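# Split magnet block tower into two equal stacks

## Task

Divide the tall tower of magnet blocks into two tidy stacks of the same height on the bench. The neighbouring row of blocks must stay upright and still roughly grouped. Both stacks must stand on their own, with no robot support, at the end. Finally open the grippers and move the arms away.

## Robot and tools

Robot: two 6-joint arms, left_arm and right_arm, each with a parallel two-finger gripper and a wrist camera. Base positions in the scene frame: left_arm at (+0.005, +0.328, 0) m, right_arm at (+0.043, -0.360, 0) m, both roughly facing +x.

Scene frame: origin on the table top midway between the arms. +z is up, +x points out over the table, and left_arm sits on the +y side. The arm names do not refer to the left or right of any image. A gripper's fingers point along its own +z and close along its own y. The reported hand point lies between the finger pads, roughly 1 cm short of the fingertips.

execute_actions(actions, pictures): "actions" holds at most one item.
- [] only observes and returns the state, with pictures.
- {"rows": [...], "steps": n} is a motion. n runs from 5 to 15 (default 15) control steps of 1/30 s each. rows is a list of 1 to 15 rows. Each row is used for one step, and the final row repeats to fill the remaining steps.
- {"steps": n} with no rows is a wait of up to 300 steps, counted from the previous result; time spent replying counts toward it.
- pictures: true adds camera images to the result.
A refused call moves nothing.

Each row is one flat list of 14 numbers in [-1, 1], always covering both arms: left_arm waist, shoulder, elbow, wrist pitch, wrist yaw, wrist roll, gripper opening, then the same seven for right_arm.

The six joint numbers are offsets, not poses. They are measured from the joint angles given in the latest result that lists them. For a second or later call inside the same reply, or before any result has listed angles, they are measured from wherever the arm is when the action starts. They are never added onto the previous row. Scale: 1.0 equals 1.202 rad for the waist, 1.258 rad shoulder, 1.238 rad elbow, 2.073 rad wrist pitch, and 2.022 rad for wrist yaw and wrist roll. Joint ranges in rad: waist -2.618 to 3.054, shoulder 0.000 to 3.142, elbow 0.000 to 3.142, wrist pitch -1.571 to 1.571, wrist yaw -1.571 to 1.571, wrist roll -2.094 to 2.094. A target more than 0.036 rad outside a range gets the call refused. The true end stops may differ by up to 0.036 rad, and targets past them are clipped there, reported as "joint sent to its limit". A missing report does not mean there is room left.

The opening number is absolute: +1 fully open (0.094 m pad gap), -1 closed. Away from the ends, the fingers move until grip_measured matches the command. To hold a block, command about 0.03 below its grip_measured reading; less than that gives a lighter grip. Each pad pushes at most about 50 to 62 N, with a brief spike at first contact.

Motion: speed is limited. Each joint's target is kept within a fixed lead of its measured angle (0.202 waist, 0.258 shoulder, 0.238 elbow, 0.573 wrist pitch, 0.522 yaw and roll, in rad). Targets that would move the hand more than 70 mm in one step are scaled down. An arm sent all-zero offsets can slowly sag. To hold it steady, send offsets back to the intended angles in a reply's first call, then zeros afterwards, and correct further if it still lags. Zeros are not a wait; they pull the arm back to the reference angles. Between calls the arms keep heading for the last row's target until motion nearly stops or a step is HELD.

Timing: each result is taken 5 steps before its action ends, and those steps run while you write. The simulation keeps going during your replies.

Result lines:
- State line `left_arm: …` | `right_arm: …`: each hand's position in m and orientation quat wxyz, in the scene frame. It is less accurate at long reach.
- Joint positions / Joint velocities: one block per arm, with six joints in column order (rad, rad/s) followed by the pad gap (m, m/s).
- grip_measured: finger opening on the command scale. Each gripper may be off by about 1 mm.
- Joint torques: noisy readings with offsets; friction can fake or mask a load.
- "joint command not followed": a clearance check altered or blocked targets. HELD: on those steps the row was not, or not fully, sent.
- MOTOR HOT from 75 °C. An OVER-TEMPERATURE FAULT stops the arm for 10 s at 90 °C, and at 100 °C the arm goes limp and drops. Avoid long heavy holds.

zoom_image(camera, region): a closer view of the latest image from cam_high (504x504, fixed high above, near (0.34, 0.61, 1.32) m, looking down at the table), cam_left_wrist or cam_right_wrist (616x616 fisheye). region is [x0, y0, x1, y1] in pixels from the top-left corner, at most 504 by 504.

read_manual(section): returns only the URDF licence texts. It does not move anything.

finished_scene(scene): ends the given scene (1 or 2) for good, and the goal is then checked. A reply with no tool call ends everything.

Avoid: arms hitting or pressing on each other, knocking the row over, dropping or slamming blocks, shoving hard, and anything leaving the table. Brief outside tugs on held items or pushes on loose blocks can happen.

Each tool is called after "Emit:" as a command line: name --argument value for each argument, lists and objects as JSON in quotes; but a table of rows of numbers goes row by row, as --pt "numbers of a row", without its own name.

## Session

Emit:
execute_actions --actions '[]'

Scene clock: 0.00 s of 4600.00 s.
left_arm: end_effector_position=(+0.4118, -0.1423, +0.3641) grip_measured=+1.000 end_effector_quat_wxyz=(+0.718, +0.388, +0.564, +0.126) | right_arm: end_effector_position=(+0.4409, -0.3331, +0.3636) grip_measured=+1.000 end_effector_quat_wxyz=(+0.471, +0.427, +0.723, +0.269)
Joint positions: left_arm=[-1.213  2.057  1.8    0.333 -0.588  0.819  0.094] | right_arm=[ 0.094  1.263  1.413 -0.578  0.122  1.107  0.094]
Joint velocities: left_arm=[ 0.012 -0.017  0.022 -0.037  0.037 -0.022  0.   ] | right_arm=[-0.007  0.002 -0.022 -0.022  0.022  0.037  0.   ]
Joint torques (N m, as the arm reports them, + toward a larger angle): no reading
camera_calibration (this result's frames):
cam_left_wrist: T_world_to_cam=[[-0.130499, -0.582043, -0.802618, 0.264783], [-0.0708558, 0.812946, -0.578012, 0.393418], [0.988913, -0.0185596, -0.147329, -0.239389], [0, 0, 0, 1]] pos_world=[0.299165, -0.170155, 0.404651]
cam_right_wrist: T_world_to_cam=[[-0.419605, -0.236127, -0.876456, 0.416302], [-0.515183, 0.856935, 0.0157773, 0.550467], [0.747341, 0.458156, -0.481223, 0.115072], [0, 0, 0, 1]] pos_world=[0.372275, -0.426135, 0.411561]

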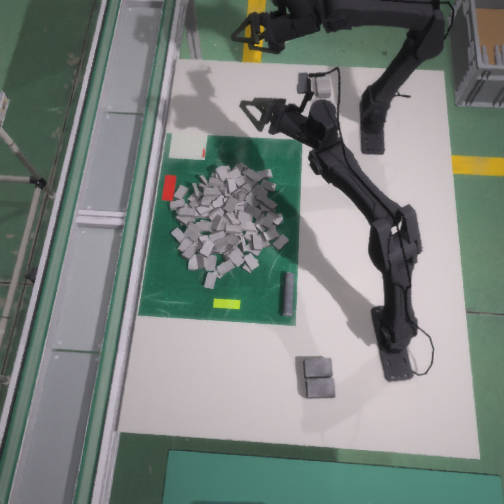

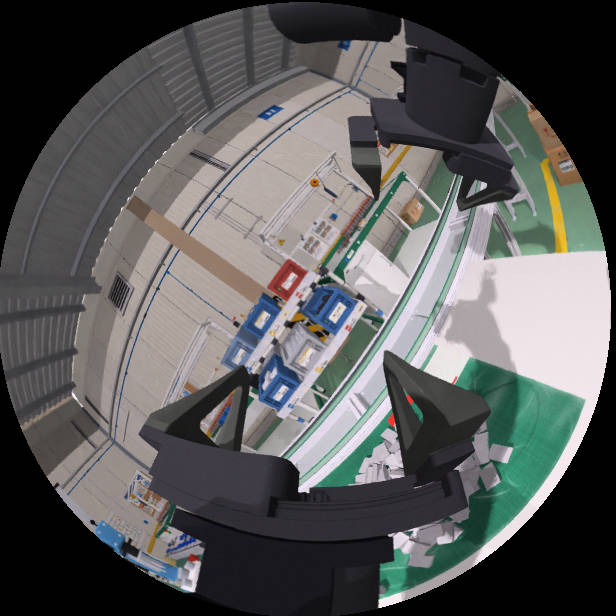

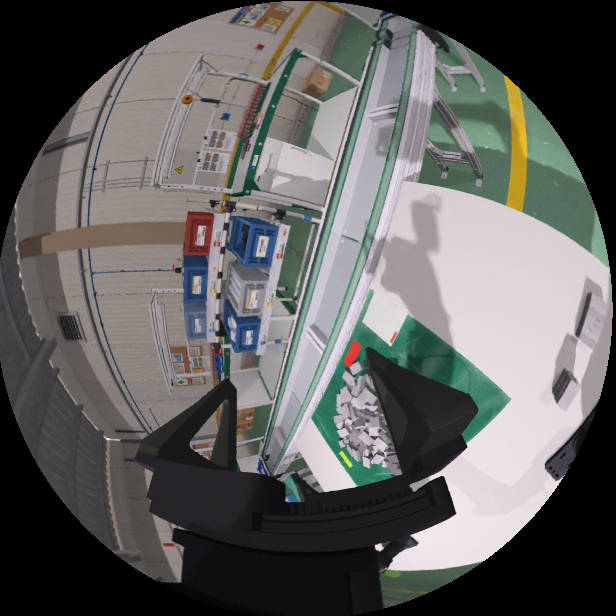

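Emit:
execute_actions --actions '[{"rows":[[0,-0.52,-0.99,0,0,-0.4,1,-0.18,-0.12,-0.33,-0.42,-0.06,0.19,1],[0,-0.52,-0.99,0,0,-0.4,1,-0.18,-0.12,-0.33,-0.42,-0.06,0.19,1],[0,-0.52,-0.99,0,0,-0.4,1,-0.18,-0.12,-0.33,-0.42,-0.06,0.19,1],[0,-0.52,-0.99,0,0,-0.4,1,-0.18,-0.12,-0.33,-0.42,-0.06,0.19,1],[0,-0.52,-0.99,0,0,-0.4,1,-0.18,-0.12,-0.33,-0.42,-0.06,0.19,1],[0,-0.52,-0.99,0,0,-0.4,1,-0.18,-0.12,-0.33,-0.42,-0.06,0.19,1],[0,-0.52,-0.99,0,0,-0.4,1,-0.18,-0.12,-0.33,-0.42,-0.06,0.19,1],[0,-0.52,-0.99,0,0,-0.4,1,-0.18,-0.12,-0.33,-0.42,-0.06,0.19,1],[-0.25,-0.52,-0.99,0,0.29,-0.4,1,-0.18,-0.12,-0.33,-0.42,-0.06,0.19,1]]}]'

Emit:
execute_actions --actions '[{"steps":30}]' --pictures true

Emit:
zoom_image --camera "cam_high" --region '[280,40,390,150]'

Emit:
zoom_image --camera "cam_left_wrist" --region '[240,120,400,280]'

Scene clock: 0.77 s of 4600.00 s.
left_arm: end_effector_position=(+0.3102, -0.0177, +0.3202) grip_measured=+1.000 end_effector_quat_wxyz=(+0.675, +0.255, +0.684, -0.110) | right_arm: end_effector_position=(+0.3334, -0.3849, +0.1926) grip_measured=+1.000 end_effector_quat_wxyz=(+0.223, +0.623, +0.738, +0.132)
Joint positions: left_arm=[-1.239  1.417  1.008  0.334 -0.525  0.158  0.094] | right_arm=[-0.081  1.18   1.119 -0.988  0.056  1.331  0.094]
Joint velocities: left_arm=[-0.745 -0.584 -0.882  0.286  1.165 -0.388  0.   ] | right_arm=[-0.242 -0.032 -0.872 -1.531 -0.198  0.505  0.   ]
Joint torques (N m, as the arm reports them, + toward a larger angle): left_arm=[-2.43 -1.47  5.34  0.84  0.36 -0.01] | right_arm=[-0.56 -5.89  6.96  0.92  0.01  0.04]
Steps of this call (steps 1 to 13: nothing new was sent; steps 14 to 23: the first 10 steps of this action). Readings (joint positions):
14: left_arm=[-1.213 2.028 1.753 0.343 -0.582 0.742] | right_arm=[0.083 1.257 1.403 -0.591 0.109 1.130]
15: left_arm=[-1.213 1.967 1.657 0.336 -0.581 0.644] | right_arm=[0.061 1.242 1.379 -0.621 0.096 1.159]
17: left_arm=[-1.213 1.827 1.465 0.323 -0.581 0.449] | right_arm=[0.006 1.211 1.317 -0.705 0.085 1.212]
21: left_arm=[-1.213 1.507 1.106 0.326 -0.582 0.195] | right_arm=[-0.062 1.183 1.183 -0.884 0.068 1.294]
23: the state above

Scene clock: 1.77 s of 4600.00 s.
left_arm: end_effector_position=(+0.1084, -0.0545, +0.1039) grip_measured=+1.000 end_effector_quat_wxyz=(+0.394, +0.537, +0.687, -0.291) | right_arm: end_effector_position=(+0.2025, -0.3736, +0.1358) grip_measured=+1.000 end_effector_quat_wxyz=(+0.003, +0.707, +0.707, +0.001)
Joint positions: left_arm=[-1.51   1.413  0.554  0.313 -0.015  0.018  0.094] | right_arm=[-0.115  1.133  0.998 -1.431  0.003  1.482  0.094]
Joint velocities: left_arm=[-0.012  0.002 -0.002 -0.022 -0.037  0.051  0.   ] | right_arm=[ 0.007 -0.017 -0.007 -0.095 -0.007 -0.051  0.   ]
Joint torques (N m, as the arm reports them, + toward a larger angle): left_arm=[-0.19 -4.33  8.21  1.46  0.1  -0.07] | right_arm=[-0.73 -3.45  6.54  0.02 -0.04  0.1 ]
Kept back: nothing.
Steps of this call (steps 1 to 5: the last 5 steps of your previous action; steps 6 to 30: the robot went on to your last target). Readings (joint positions):
1: left_arm=[-1.266 1.403 0.979 0.343 -0.485 0.146] | right_arm=[-0.089 1.178 1.090 -1.044 0.049 1.350]
2: left_arm=[-1.297 1.400 0.949 0.351 -0.445 0.135] | right_arm=[-0.096 1.175 1.062 -1.102 0.043 1.370]
4: left_arm=[-1.359 1.400 0.881 0.353 -0.371 0.117] | right_arm=[-0.110 1.162 1.017 -1.223 0.029 1.410]
8: left_arm=[-1.460 1.400 0.702 0.352 -0.227 0.081] | right_arm=[-0.115 1.138 0.998 -1.368 0.014 1.454]
30: the state above
camera_calibration (this result's frames):
cam_left_wrist: T_world_to_cam=[[-0.952589, -0.225209, -0.204584, 0.113871], [-0.0855934, 0.843601, -0.530105, 0.148463], [0.291972, -0.487461, -0.822882, 0.144176], [0, 0, 0, 1]] pos_world=[0.0790849, -0.029319, 0.220637]
cam_right_wrist: T_world_to_cam=[[-0.962348, 0.271524, 0.0126755, 0.285828], [0.243232, 0.839383, 0.48608, 0.241973], [0.121343, 0.470861, -0.873822, 0.387017], [0, 0, 0, 1]] pos_world=[0.169249, -0.462949, 0.216943]

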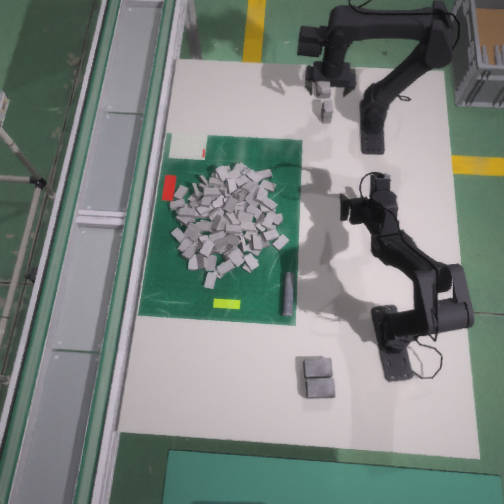

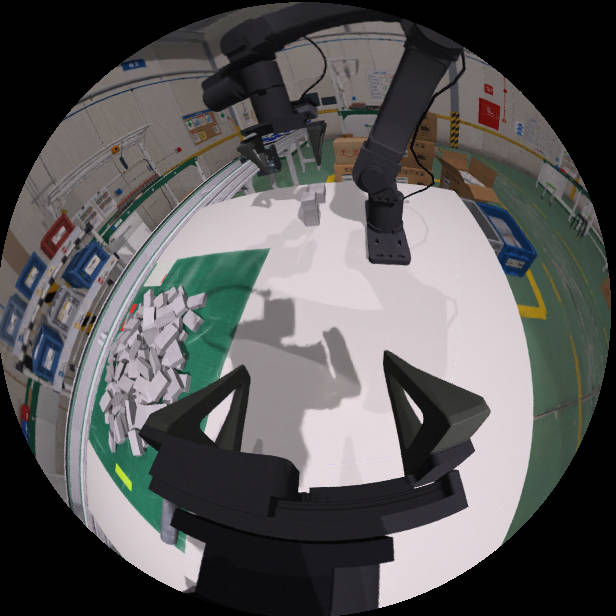

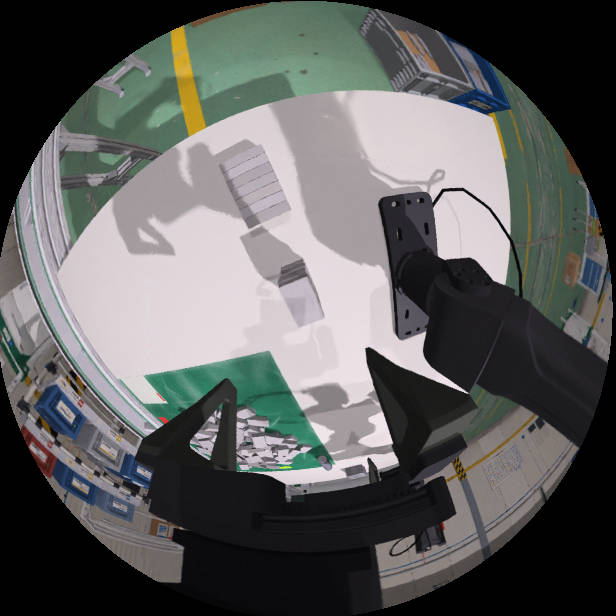

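Region (280, 40, 390, 150) of cam_high's 504x504 image, scaled by 4.582, with more detail than that image has.

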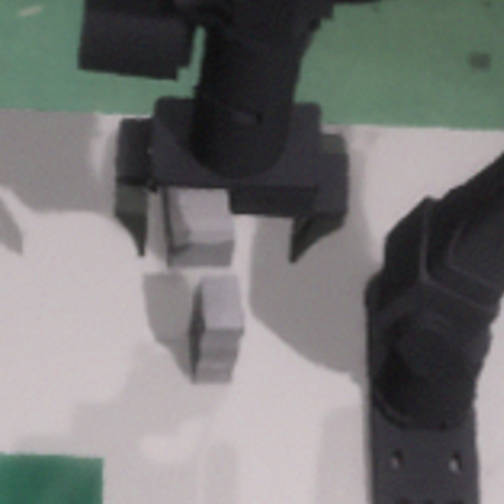

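Region (240, 120, 400, 280) of cam_left_wrist's 616x616 image, scaled by 3.150, with more detail than that image has.

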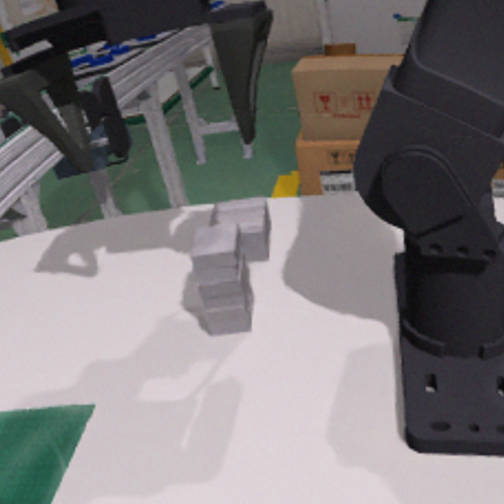

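Emit:
execute_actions --actions '[{"rows":[[0,0,0,0,0,0,1,-0.073,0,-0.04,0.03,0,-0.04,1],[0,0,0,0,0,0,1,-0.073,0,-0.08,0.06,0,-0.04,1],[0,0,0,0,0,0,1,-0.073,0,-0.11,0.09,0,-0.04,1],[0,0,0,0,0,0,1,-0.073,0,-0.14,0.12,0,-0.04,1],[0,0,0,0,0,0,1,-0.073,0,-0.17,0.14,0,-0.04,1],[0,0,0,0,0,0,1,-0.073,0.01,-0.2,0.16,0,-0.04,1],[0,0,0,0,0,0,1,-0.073,0.01,-0.22,0.18,0,-0.04,1],[0,0,0,0,0,0,1,-0.073,0.015,-0.24,0.187,0,-0.04,1],[0,0,0,0,0,0,1,-0.073,0.015,-0.26,0.187,0,-0.04,1],[0,0,0,0,0,0,1,-0.073,0.015,-0.28,0.187,0,-0.04,1],[0,0,0,0,0,0,1,-0.073,0.015,-0.29,0.187,0,-0.04,1],[0,0,0,0,0,0,1,-0.073,0.015,-0.3,0.187,0,-0.04,0.2]]}]'

Emit:
execute_actions --actions '[{"steps":15}]' --pictures true

Emit:
zoom_image --camera "cam_left_wrist" --region '[270,160,350,240]'

Scene clock: 2.57 s of 4600.00 s.
left_arm: end_effector_position=(+0.1083, -0.0546, +0.1040) grip_measured=+1.000 end_effector_quat_wxyz=(+0.394, +0.537, +0.687, -0.292) | right_arm: end_effector_position=(+0.1949, -0.3844, +0.0590) grip_measured=+1.000 end_effector_quat_wxyz=(-0.007, +0.713, +0.701, -0.003)
Joint positions: left_arm=[-1.51   1.413  0.554  0.313 -0.015  0.018  0.094] | right_arm=[-0.195  1.144  0.698 -1.14  -0.002  1.418  0.094]
Joint velocities: left_arm=[-0.002 -0.012 -0.007 -0.022 -0.007 -0.007  0.   ] | right_arm=[-0.007  0.066 -0.745  0.608  0.081  0.022  0.   ]
Joint torques (N m, as the arm reports them, + toward a larger angle): left_arm=[ 0.   -3.69  6.38  1.27 -0.02  0.06] | right_arm=[-0.69 -1.49  5.92  0.13  0.05 -0.07]
Steps of this call (steps 1 to 14: the robot went on to your last target; steps 15 to 24: the first 10 steps of this action). Readings (joint positions):
15: left_arm=[-1.510 1.413 0.554 0.313 -0.015 0.018] | right_arm=[-0.128 1.133 0.994 -1.424 -0.002 1.471]
16: left_arm=[-1.510 1.413 0.554 0.313 -0.015 0.018] | right_arm=[-0.156 1.133 0.978 -1.404 -0.002 1.458]
18: left_arm=[-1.510 1.413 0.554 0.313 -0.015 0.018] | right_arm=[-0.189 1.133 0.912 -1.336 -0.002 1.441]
22: left_arm=[-1.510 1.413 0.554 0.313 -0.015 0.018] | right_arm=[-0.195 1.136 0.754 -1.191 -0.002 1.423]
24: the state above

Scene clock: 3.07 s of 4600.00 s.
left_arm: end_effector_position=(+0.1083, -0.0546, +0.1040) grip_measured=+1.000 end_effector_quat_wxyz=(+0.394, +0.537, +0.687, -0.292) | right_arm: end_effector_position=(+0.1950, -0.3844, +0.0422) grip_measured=+0.202 end_effector_quat_wxyz=(-0.001, +0.710, +0.704, +0.001)
Joint positions: left_arm=[-1.51   1.413  0.554  0.313 -0.015  0.018  0.094] | right_arm=[-0.195  1.146  0.631 -1.055 -0.002  1.41   0.056]
Joint velocities: left_arm=[-0.002 -0.012 -0.007 -0.081  0.022  0.007  0.   ] | right_arm=[ 0.002  0.002 -0.002 -0.037 -0.022 -0.081 -0.   ]
Joint torques (N m, as the arm reports them, + toward a larger angle): left_arm=[ 0.03 -3.74  6.37  1.28 -0.04  0.06] | right_arm=[-0.7  -1.31  5.72  0.25  0.06 -0.09]
Kept back: nothing.
Steps of this call (steps 1 to 5: the last 5 steps of your previous action; steps 6 to 15: the robot went on to your last target). Readings (joint positions):
1: left_arm=[-1.510 1.413 0.554 0.313 -0.015 0.018] | right_arm=[-0.195 1.146 0.675 -1.121 -0.002 1.416]
2: left_arm=[-1.510 1.413 0.554 0.313 -0.015 0.018] | right_arm=[-0.195 1.146 0.657 -1.108 -0.002 1.415]
4: left_arm=[-1.510 1.413 0.554 0.313 -0.015 0.018] | right_arm=[-0.195 1.146 0.635 -1.093 -0.002 1.413]
8: left_arm=[-1.510 1.413 0.554 0.313 -0.015 0.018] | right_arm=[-0.195 1.146 0.631 -1.070 -0.002 1.411]
15: the state above
camera_calibration (this result's frames):
cam_left_wrist: T_world_to_cam=[[-0.952814, -0.22489, -0.203886, 0.113725], [-0.0855296, 0.843345, -0.530522, 0.148589], [0.291255, -0.488051, -0.822786, 0.144271], [0, 0, 0, 1]] pos_world=[0.0790477, -0.0293244, 0.220721]
cam_right_wrist: T_world_to_cam=[[-0.959867, 0.279854, 0.0183566, 0.285206], [0.252643, 0.834407, 0.489832, 0.294469], [0.121765, 0.474812, -0.871623, 0.312531], [0, 0, 0, 1]] pos_world=[0.161309, -0.473916, 0.122934]

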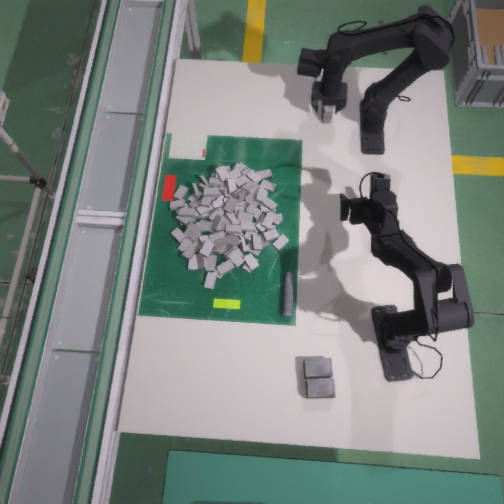

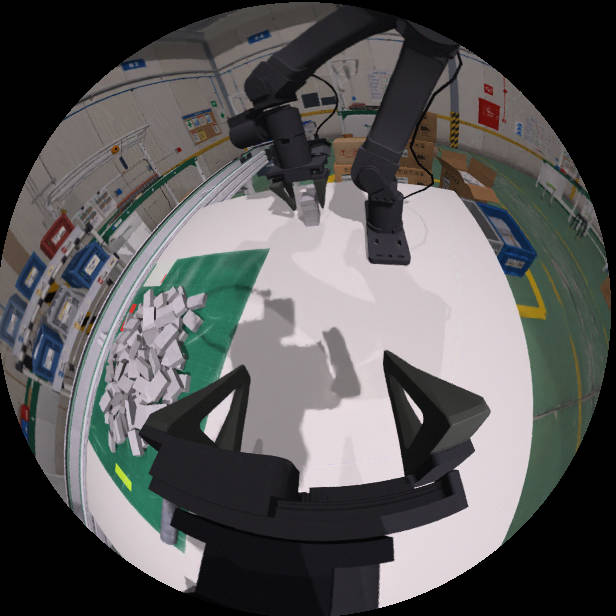

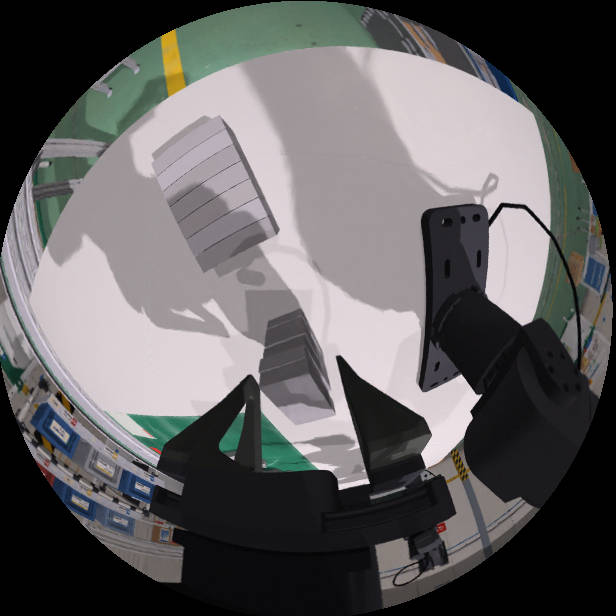

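Region (270, 160, 350, 240) of cam_left_wrist's 616x616 image, scaled by 6.300, with more detail than that image has.

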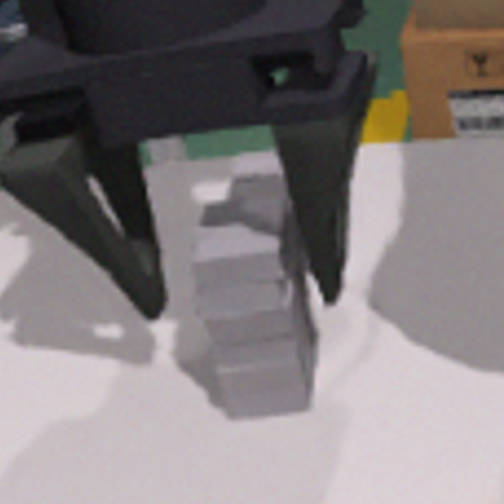

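Emit:
execute_actions --actions '[{"rows":[[0,0,0,0,0,0,1,0,0,0,0,0,-0.04,0.1],[0,0,0,0,0,0,1,0,0,0,0,0,-0.04,0],[0,0,0,0,0,0,1,0,0,0,0,0,-0.04,-0.1],[0,0,0,0,0,0,1,0,0,0,0,0,-0.04,-0.2],[0,0,0,0,0,0,1,0,0,0,0,0,-0.04,-0.3],[0,0,0,0,0,0,1,0,0,0,0,0,-0.04,-0.4],[0,0,0,0,0,0,1,0,0,0,0,0,-0.04,-0.55],[0,0,0,0,0,0,1,0,0,0,0,0,-0.04,-0.55],[0,0,0,0,0,0,1,0,0,0,0,0,-0.04,-0.55],[0,0,0,0,0,0,1,0,0,0,0,0,-0.04,-0.55],[0,0,0,0,0,0,1,0,0,0.03,-0.02,0,-0.04,-0.55],[0,0,0,0,0,0,1,0,0,0.045,-0.04,0,-0.04,-0.55],[0,0,0,0,0,0,1,0,0,0.06,-0.05,0,-0.04,-0.55],[0,0,0,0,0,0,1,0,0,0.075,-0.05,0,-0.04,-0.55],[0,0,0,0,0,0,1,0,0,0.09,-0.05,0,-0.04,-0.55]]}]'

Emit:
execute_actions --actions '[{"steps":13}]'

Emit:
execute_actions --actions '[{"rows":[[0,0,0,0,0,0,1,0.01,0,0.01,0,0,0,-0.55],[0,0,0,0,0,0,1,0.02,0,0.01,0,0,0,-0.55],[0,0,0,0,0,0,1,0.04,0,0.01,0,0,0,-0.55],[0,0,0,0,0,0,1,0.065,0,0.01,0,0,0,-0.55],[0,0,0,0,0,0,1,0.1,0,0.01,0,0,0,-0.55],[0,0,0,0,0,0,1,0.14,0,0.01,0,0,0,-0.55],[0,0,0,0,0,0,1,0.19,0,0.01,0,0,0,-0.55],[0,0,0,0,0,0,1,0.24,0,0.01,0,0,0,-0.55],[0,0,0,0,0,0,1,0.3,0,0.01,0,0,0,-0.55],[0,0,0,0,0,0,1,0.36,0,0.01,0,0,0,-0.55],[0,0,0,0,0,0,1,0.42,0,0.01,0,0,0,-0.55],[0,0,0,0,0,0,1,0.47,0,0.01,0,0,0,-0.55],[0,0,0,0,0,0,1,0.52,0,0.01,0,0,0,-0.55],[0,0,0,0,0,0,1,0.56,0,0.01,0,0,0,-0.55],[0,0,0,0,0,0,1,0.6,0,0.01,0,0,0,-0.55]]}]'

Emit:
execute_actions --actions '[{"steps":12}]' --pictures true

Emit:
zoom_image --camera "cam_right_wrist" --region '[200,130,500,430]'

Scene clock: 4.13 s of 4600.00 s.
left_arm: end_effector_position=(+0.1083, -0.0546, +0.1040) grip_measured=+1.000 end_effector_quat_wxyz=(+0.394, +0.537, +0.687, -0.292) | right_arm: end_effector_position=(+0.1951, -0.3844, +0.0422) grip_measured=-0.448 end_effector_quat_wxyz=(-0.000, +0.688, +0.726, +0.001)
Joint positions: left_arm=[-1.51   1.413  0.554  0.313 -0.015  0.018  0.094] | right_arm=[-0.195  1.146  0.631 -1.055 -0.002  1.346  0.026]
Joint velocities: left_arm=[-0.002 -0.007  0.022 -0.007 -0.081  0.022  0.   ] | right_arm=[-0.007 -0.007 -0.007 -0.007 -0.022 -0.051  0.001]
Joint torques (N m, as the arm reports them, + toward a larger angle): left_arm=[-0.04 -3.72  6.42  1.28 -0.05  0.04] | right_arm=[-0.01 -1.73  5.96  0.18 -0.01 -0.08]
Steps of this call (steps 1 to 15: the robot went on to your last target; steps 16 to 22: nothing new was sent; steps 23 to 32: the first 10 steps of this action). Readings (joint positions):
23: left_arm=[-1.510 1.413 0.554 0.313 -0.015 0.018] | right_arm=[-0.195 1.146 0.631 -1.052 -0.002 1.399]
24: left_arm=[-1.510 1.413 0.554 0.313 -0.015 0.018] | right_arm=[-0.195 1.146 0.631 -1.052 -0.002 1.387]
26: left_arm=[-1.510 1.413 0.554 0.313 -0.015 0.018] | right_arm=[-0.195 1.146 0.631 -1.052 -0.002 1.369]
30: left_arm=[-1.510 1.413 0.554 0.313 -0.015 0.018] | right_arm=[-0.195 1.146 0.631 -1.055 -0.002 1.350]
32: the state above

Scene clock: 4.57 s of 4600.00 s.
left_arm: end_effector_position=(+0.1083, -0.0546, +0.1040) grip_measured=+1.000 end_effector_quat_wxyz=(+0.394, +0.537, +0.687, -0.292) | right_arm: end_effector_position=(+0.1985, -0.3850, +0.0602) grip_measured=-0.448 end_effector_quat_wxyz=(-0.002, +0.685, +0.729, +0.000)
Joint positions: left_arm=[-1.51   1.413  0.554  0.313 -0.015  0.018  0.094] | right_arm=[-0.195  1.146  0.704 -1.132 -0.002  1.338  0.026]
Joint velocities: left_arm=[-0.017 -0.022 -0.022 -0.022 -0.022 -0.037  0.   ] | right_arm=[ 0.012 -0.007  0.007 -0.066 -0.022 -0.037 -0.   ]
Joint torques (N m, as the arm reports them, + toward a larger angle): left_arm=[ 0.03 -3.76  6.41  1.26 -0.01  0.07] | right_arm=[ 0.01 -1.8   8.91  0.01 -0.01 -0.09]
Kept back: nothing.
Steps of this call (steps 1 to 5: the last 5 steps of your previous action; steps 6 to 13: the robot went on to your last target). Readings (joint positions):
1: left_arm=[-1.510 1.413 0.554 0.313 -0.015 0.018] | right_arm=[-0.195 1.146 0.631 -1.056 -0.002 1.344]
2: left_arm=[-1.510 1.413 0.554 0.313 -0.015 0.018] | right_arm=[-0.195 1.146 0.632 -1.064 -0.002 1.343]
4: left_arm=[-1.510 1.413 0.554 0.313 -0.015 0.018] | right_arm=[-0.195 1.146 0.647 -1.096 -0.002 1.341]
8: left_arm=[-1.510 1.413 0.554 0.313 -0.015 0.018] | right_arm=[-0.195 1.146 0.696 -1.126 -0.002 1.339]
13: the state above

Scene clock: 4.90 s of 4600.00 s.
left_arm: end_effector_position=(+0.1083, -0.0546, +0.1040) grip_measured=+1.000 end_effector_quat_wxyz=(+0.394, +0.537, +0.687, -0.292) | right_arm: end_effector_position=(+0.1991, -0.3365, +0.0602) grip_measured=-0.448 end_effector_quat_wxyz=(-0.000, +0.563, +0.826, -0.001)
Joint positions: left_arm=[-1.51   1.413  0.554  0.313 -0.015  0.018  0.094] | right_arm=[ 0.117  1.146  0.704 -1.13   0.001  1.338  0.026]
Joint velocities: left_arm=[ 0.002  0.002  0.012  0.007  0.037 -0.022  0.   ] | right_arm=[ 1.971 -0.012 -0.002 -0.081 -0.007 -0.007 -0.   ]
Joint torques (N m, as the arm reports them, + toward a larger angle): left_arm=[-0.07 -3.71  6.49  1.27 -0.01  0.05] | right_arm=[ 0.15 -1.89  6.97  0.13 -0.13 -0.01]
Steps of this call (steps 1 to 10: the first 10 steps of this action). Readings (joint positions):
1: left_arm=[-1.510 1.413 0.554 0.313 -0.015 0.018] | right_arm=[-0.195 1.146 0.704 -1.132 -0.002 1.338]
2: left_arm=[-1.510 1.413 0.554 0.313 -0.015 0.018] | right_arm=[-0.192 1.146 0.704 -1.132 -0.002 1.338]
4: left_arm=[-1.510 1.413 0.554 0.313 -0.015 0.018] | right_arm=[-0.166 1.146 0.704 -1.132 -0.001 1.338]
8: left_arm=[-1.510 1.413 0.554 0.313 -0.015 0.018] | right_arm=[-0.008 1.146 0.704 -1.132 0.001 1.338]
10: the state above

Scene clock: 5.30 s of 4600.00 s.
left_arm: end_effector_position=(+0.1083, -0.0546, +0.1040) grip_measured=+1.000 end_effector_quat_wxyz=(+0.394, +0.537, +0.687, -0.292) | right_arm: end_effector_position=(+0.1769, -0.2737, +0.0602) grip_measured=-0.448 end_effector_quat_wxyz=(-0.006, +0.386, +0.922, +0.006)
Joint positions: left_arm=[-1.51   1.413  0.554  0.313 -0.015  0.018  0.094] | right_arm=[ 0.52   1.146  0.704 -1.125 -0.017  1.338  0.026]
Joint velocities: left_arm=[-0.012  0.017 -0.007  0.022 -0.066  0.022  0.   ] | right_arm=[-0.002 -0.012 -0.017 -0.007  0.037  0.007 -0.001]
Joint torques (N m, as the arm reports them, + toward a larger angle): left_arm=[ 0.02 -3.66  6.43  1.28 -0.05  0.05] | right_arm=[ 0.47 -1.81  6.97  0.12  0.15  0.  ]
Kept back: nothing.
Steps of this call (steps 1 to 5: the last 5 steps of your previous action; steps 6 to 12: the robot went on to your last target). Readings (joint positions):
1: left_arm=[-1.510 1.413 0.554 0.313 -0.015 0.018] | right_arm=[0.187 1.146 0.704 -1.129 -0.000 1.338]
2: left_arm=[-1.510 1.413 0.554 0.313 -0.015 0.018] | right_arm=[0.257 1.146 0.704 -1.127 -0.002 1.338]
4: left_arm=[-1.510 1.413 0.554 0.313 -0.015 0.018] | right_arm=[0.384 1.146 0.704 -1.125 -0.006 1.338]
8: left_arm=[-1.510 1.413 0.554 0.313 -0.015 0.018] | right_arm=[0.518 1.146 0.704 -1.125 -0.017 1.338]
12: the state above
camera_calibration (this result's frames):
cam_left_wrist: T_world_to_cam=[[-0.952814, -0.22489, -0.203886, 0.113725], [-0.0855296, 0.843345, -0.530522, 0.148589], [0.291255, -0.488051, -0.822786, 0.144271], [0, 0, 0, 1]] pos_world=[0.0790477, -0.0293244, 0.220721]
cam_right_wrist: T_world_to_cam=[[-0.875571, -0.482832, 0.0157487, 0.0130293], [-0.410441, 0.760699, 0.502867, 0.294258], [-0.25478, 0.433832, -0.86422, 0.332818], [0, 0, 0, 1]] pos_world=[0.216979, -0.361938, 0.13945]

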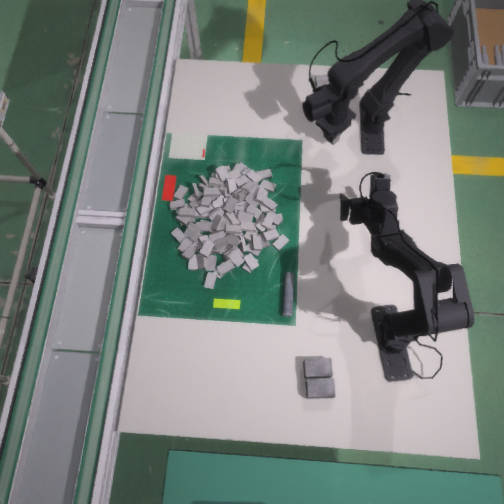

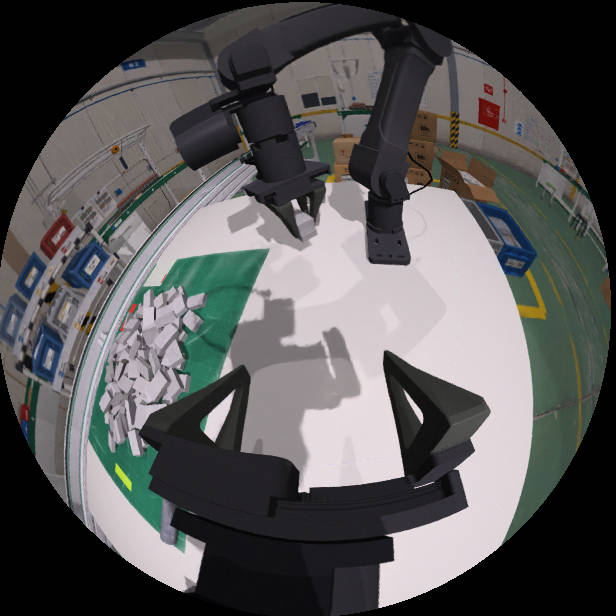

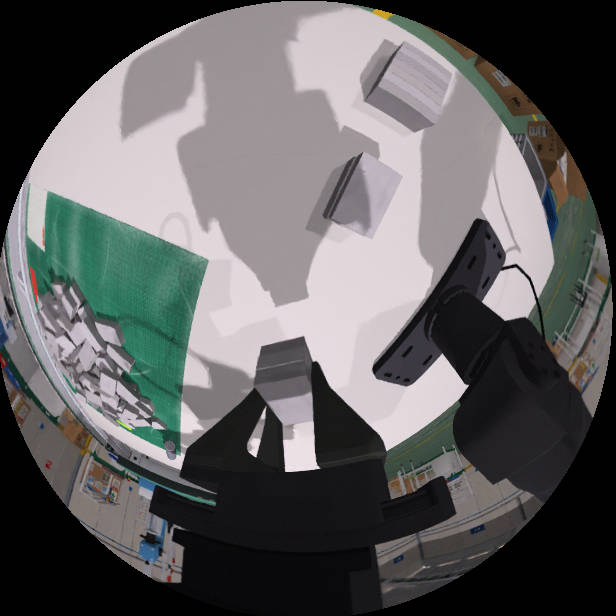

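Region (200, 130, 500, 430) of cam_right_wrist's 616x616 image, scaled by 1.680, with more detail than that image has.

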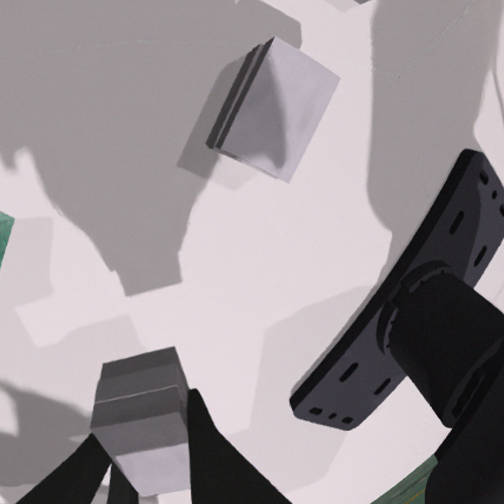

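Three held. Place (q2 1.25, q3 .57, q4 −.89).

Emit:
execute_actions --actions '[{"rows":[[0,0,0,0,0,0,1,0,0.015,-0.015,0.03,0.012,0,-0.55],[0,0,0,0,0,0,1,0,0.03,-0.03,0.06,0.012,0,-0.55],[0,0,0,0,0,0,1,0,0.045,-0.04,0.09,0.012,0,-0.55],[0,0,0,0,0,0,1,0,0.06,-0.05,0.118,0.012,0,-0.55],[0,0,0,0,0,0,1,0,0.07,-0.06,0.118,0.012,0,-0.55],[0,0,0,0,0,0,1,0,0.08,-0.07,0.118,0.012,0,-0.55],[0,0,0,0,0,0,1,0,0.08,-0.08,0.118,0.012,0,-0.55],[0,0,0,0,0,0,1,0,0.08,-0.088,0.118,0.012,0,-0.55],[0,0,0,0,0,0,1,0,0.08,-0.095,0.118,0.012,0,-0.55],[0,0,0,0,0,0,1,0,0.08,-0.101,0.118,0.012,0,-0.55],[0,0,0,0,0,0,1,0,0.08,-0.106,0.118,0.012,0,-0.55],[0,0,0,0,0,0,1,0,0.08,-0.11,0.118,0.012,0,-0.55]]}]'

Emit:
execute_actions --actions '[{"steps":14}]'

Emit:
execute_actions --actions '[{"rows":[[0,0,0,0,0,0,1,0,0,0,0,0,0,-0.1],[0,0,0,0,0,0,1,0,0,0.02,0,0,0,-0.1],[0,0,0,0,0,0,1,0,0,0.04,-0.02,0,0,0],[0,0,0,0,0,0,1,0,-0.02,0.06,-0.05,0,0,0.3],[0,0,0,0,0,0,1,0,-0.03,0.08,-0.09,0,0,1],[0,0,0,0,0,0,1,0,-0.04,0.1,-0.12,0,0,1],[0,0,0,0,0,0,1,0,-0.05,0.13,-0.15,0,0,1],[0,0,0,0,0,0,1,0,-0.06,0.16,-0.18,0,0,1],[0,0,0,0,0,0,1,0,-0.07,0.19,-0.2,0,0,1],[0,0,0,0,0,0,1,0,-0.08,0.23,-0.22,0,0,1],[0,0,0,0,0,0,1,0,-0.1,0.3,-0.24,0,0,1],[0,0,0,0,0,0,1,0,-0.2,0.45,-0.25,0,0,1]]}]'

Emit:
execute_actions --actions '[{"steps":15}]' --pictures true

Emit:
zoom_image --camera "cam_left_wrist" --region '[255,175,355,275]'

Scene clock: 6.47 s of 4600.00 s.
left_arm: end_effector_position=(+0.1083, -0.0546, +0.1040) grip_measured=+1.000 end_effector_quat_wxyz=(+0.394, +0.537, +0.687, -0.292) | right_arm: end_effector_position=(+0.1838, -0.2706, +0.0192) grip_measured=-0.448 end_effector_quat_wxyz=(-0.006, +0.386, +0.922, +0.003)
Joint positions: left_arm=[-1.51   1.413  0.554  0.313 -0.015  0.018  0.094] | right_arm=[ 0.52   1.249  0.595 -0.919 -0.012  1.338  0.026]
Joint velocities: left_arm=[-0.002  0.012  0.012 -0.007  0.022 -0.022  0.   ] | right_arm=[-0.002 -0.017 -0.305  0.168  0.037  0.007  0.001]
Joint torques (N m, as the arm reports them, + toward a larger angle): left_arm=[-0.04 -3.71  6.38  1.26 -0.02  0.05] | right_arm=[-0.02 -2.57  6.02  0.29  0.21 -0.01]
Steps of this call (steps 1 to 25: the robot went on to your last target; steps 26 to 35: the first 10 steps of this action). Readings (joint positions):
26: left_arm=[-1.510 1.413 0.554 0.313 -0.015 0.018] | right_arm=[0.520 1.147 0.702 -1.121 -0.017 1.338]
27: left_arm=[-1.510 1.413 0.554 0.313 -0.015 0.018] | right_arm=[0.520 1.151 0.696 -1.105 -0.015 1.338]
29: left_arm=[-1.510 1.413 0.554 0.313 -0.015 0.018] | right_arm=[0.520 1.176 0.674 -1.046 -0.014 1.338]
33: left_arm=[-1.510 1.413 0.554 0.313 -0.015 0.018] | right_arm=[0.520 1.242 0.620 -0.939 -0.012 1.338]
35: the state above

Scene clock: 6.93 s of 4600.00 s.
left_arm: end_effector_position=(+0.1083, -0.0546, +0.1040) grip_measured=+1.000 end_effector_quat_wxyz=(+0.394, +0.537, +0.687, -0.292) | right_arm: end_effector_position=(+0.1819, -0.2718, +0.0131) grip_measured=-0.448 end_effector_quat_wxyz=(-0.005, +0.386, +0.922, +0.003)
Joint positions: left_arm=[-1.51   1.413  0.554  0.313 -0.015  0.018  0.094] | right_arm=[ 0.52   1.249  0.568 -0.891 -0.012  1.338  0.026]
Joint velocities: left_arm=[-0.002 -0.002 -0.002 -0.007  0.051 -0.007  0.   ] | right_arm=[ 0.007  0.007 -0.007 -0.037  0.081 -0.022 -0.   ]
Joint torques (N m, as the arm reports them, + toward a larger angle): left_arm=[-0.03 -3.75  6.37  1.25 -0.04  0.03] | right_arm=[ 0.01 -2.47  5.67  0.24  0.21  0.  ]
Kept back: nothing.
Steps of this call (steps 1 to 5: the last 5 steps of your previous action; steps 6 to 14: the robot went on to your last target). Readings (joint positions):
1: left_arm=[-1.510 1.413 0.554 0.313 -0.015 0.018] | right_arm=[0.520 1.249 0.585 -0.915 -0.012 1.338]
2: left_arm=[-1.510 1.413 0.554 0.313 -0.015 0.018] | right_arm=[0.520 1.249 0.578 -0.912 -0.012 1.338]
4: left_arm=[-1.510 1.413 0.554 0.313 -0.015 0.018] | right_arm=[0.520 1.249 0.569 -0.908 -0.012 1.338]
8: left_arm=[-1.510 1.413 0.554 0.313 -0.015 0.018] | right_arm=[0.520 1.249 0.568 -0.898 -0.012 1.338]
14: the state above

Scene clock: 7.27 s of 4600.00 s.
left_arm: end_effector_position=(+0.1083, -0.0546, +0.1040) grip_measured=+1.000 end_effector_quat_wxyz=(+0.394, +0.537, +0.687, -0.292) | right_arm: end_effector_position=(+0.1782, -0.2741, +0.0608) grip_measured=+1.000 end_effector_quat_wxyz=(-0.017, +0.386, +0.922, -0.014)
Joint positions: left_arm=[-1.51   1.413  0.554  0.313 -0.015  0.018  0.094] | right_arm=[ 0.52   1.201  0.738 -1.15  -0.012  1.338  0.094]
Joint velocities: left_arm=[-0.012 -0.002 -0.007  0.081 -0.081 -0.095  0.   ] | right_arm=[-0.002 -0.374  1.175 -1.399  0.081  0.037  0.   ]
Joint torques (N m, as the arm reports them, + toward a larger angle): left_arm=[-0.03 -3.67  6.38  1.28 -0.03  0.04] | right_arm=[-0.06 -4.78  9.16  0.16 -0.02 -0.02]
Steps of this call (steps 1 to 10: the first 10 steps of this action). Readings (joint positions):
1: left_arm=[-1.510 1.413 0.554 0.313 -0.015 0.018] | right_arm=[0.520 1.249 0.568 -0.891 -0.012 1.338]
2: left_arm=[-1.510 1.413 0.554 0.313 -0.015 0.018] | right_arm=[0.520 1.249 0.568 -0.891 -0.012 1.338]
4: left_arm=[-1.510 1.413 0.554 0.313 -0.015 0.018] | right_arm=[0.520 1.249 0.576 -0.909 -0.012 1.338]
8: left_arm=[-1.510 1.413 0.554 0.313 -0.015 0.018] | right_arm=[0.520 1.226 0.665 -1.059 -0.012 1.338]
10: the state above

Scene clock: 7.77 s of 4600.00 s.
left_arm: end_effector_position=(+0.1083, -0.0546, +0.1040) grip_measured=+1.000 end_effector_quat_wxyz=(+0.394, +0.537, +0.687, -0.292) | right_arm: end_effector_position=(+0.2029, -0.2591, +0.1960) grip_measured=+1.000 end_effector_quat_wxyz=(+0.090, +0.380, +0.911, +0.134)
Joint positions: left_arm=[-1.51   1.413  0.554  0.313 -0.015  0.018  0.094] | right_arm=[ 0.52   0.99   1.124 -1.381 -0.012  1.338  0.094]
Joint velocities: left_arm=[ 0.007 -0.032 -0.012 -0.022  0.051 -0.081  0.   ] | right_arm=[-0.007 -0.002 -0.007 -0.081  0.066 -0.037  0.   ]
Joint torques (N m, as the arm reports them, + toward a larger angle): left_arm=[ 0.02 -3.66  6.47  1.26 -0.01  0.04] | right_arm=[-0.01 -0.15  6.28  0.59 -0.02  0.  ]
Kept back: nothing.
Steps of this call (steps 1 to 5: the last 5 steps of your previous action; steps 6 to 15: the robot went on to your last target). Readings (joint positions):
1: left_arm=[-1.510 1.413 0.554 0.313 -0.015 0.018] | right_arm=[0.520 1.188 0.786 -1.197 -0.012 1.338]
2: left_arm=[-1.510 1.413 0.554 0.313 -0.015 0.018] | right_arm=[0.520 1.164 0.838 -1.231 -0.012 1.338]
4: left_arm=[-1.510 1.413 0.554 0.313 -0.015 0.018] | right_arm=[0.520 1.095 0.953 -1.275 -0.012 1.338]
8: left_arm=[-1.510 1.413 0.554 0.313 -0.015 0.018] | right_arm=[0.520 0.998 1.118 -1.318 -0.012 1.338]
15: the state above
camera_calibration (this result's frames):
cam_left_wrist: T_world_to_cam=[[-0.952814, -0.22489, -0.203886, 0.113725], [-0.0855296, 0.843345, -0.530522, 0.148589], [0.291255, -0.488051, -0.822786, 0.144271], [0, 0, 0, 1]] pos_world=[0.0790477, -0.0293244, 0.220721]
cam_right_wrist: T_world_to_cam=[[-0.836326, -0.458907, -0.299938, 0.100791], [-0.547895, 0.68044, 0.486634, 0.235752], [-0.0192295, 0.571319, -0.820503, 0.429731], [0, 0, 0, 1]] pos_world=[0.221725, -0.359675, 0.268101]

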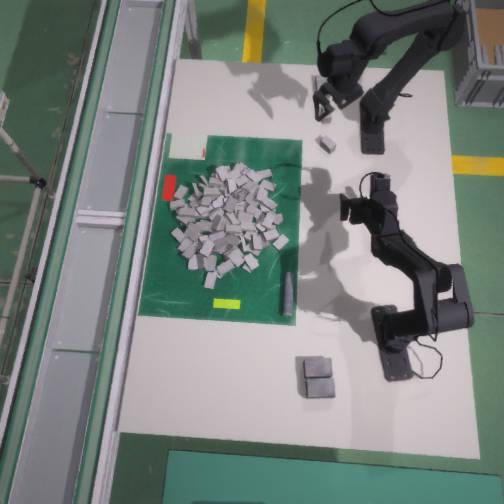

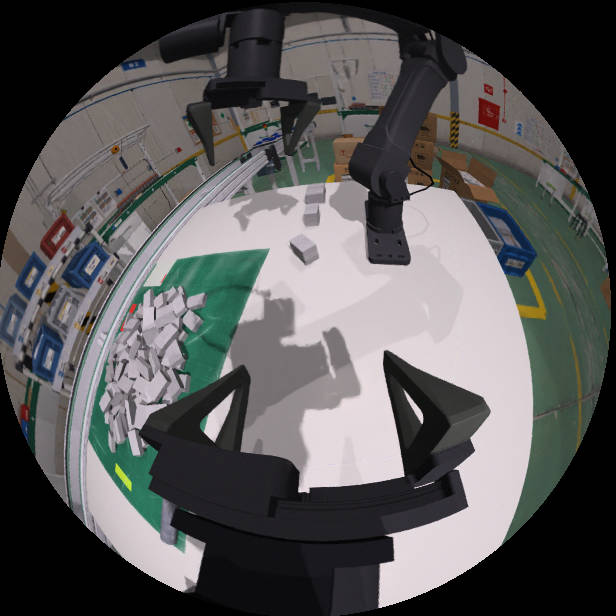

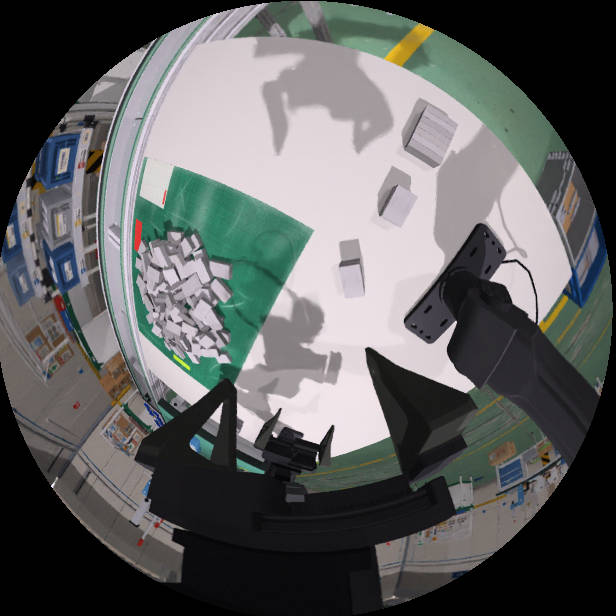

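Region (255, 175, 355, 275) of cam_left_wrist's 616x616 image, scaled by 5.040, with more detail than that image has.

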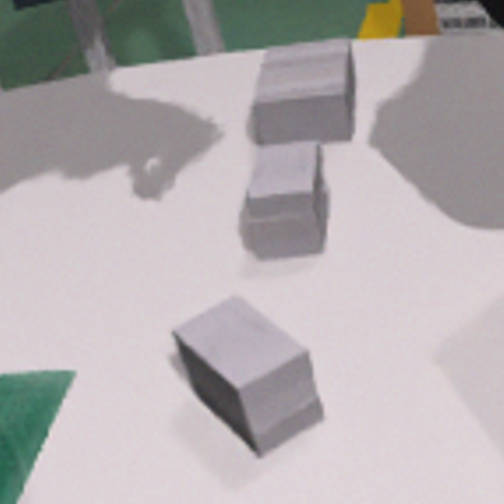

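Emit:
finished_scene --scene 2

The scene is finished: the task was done.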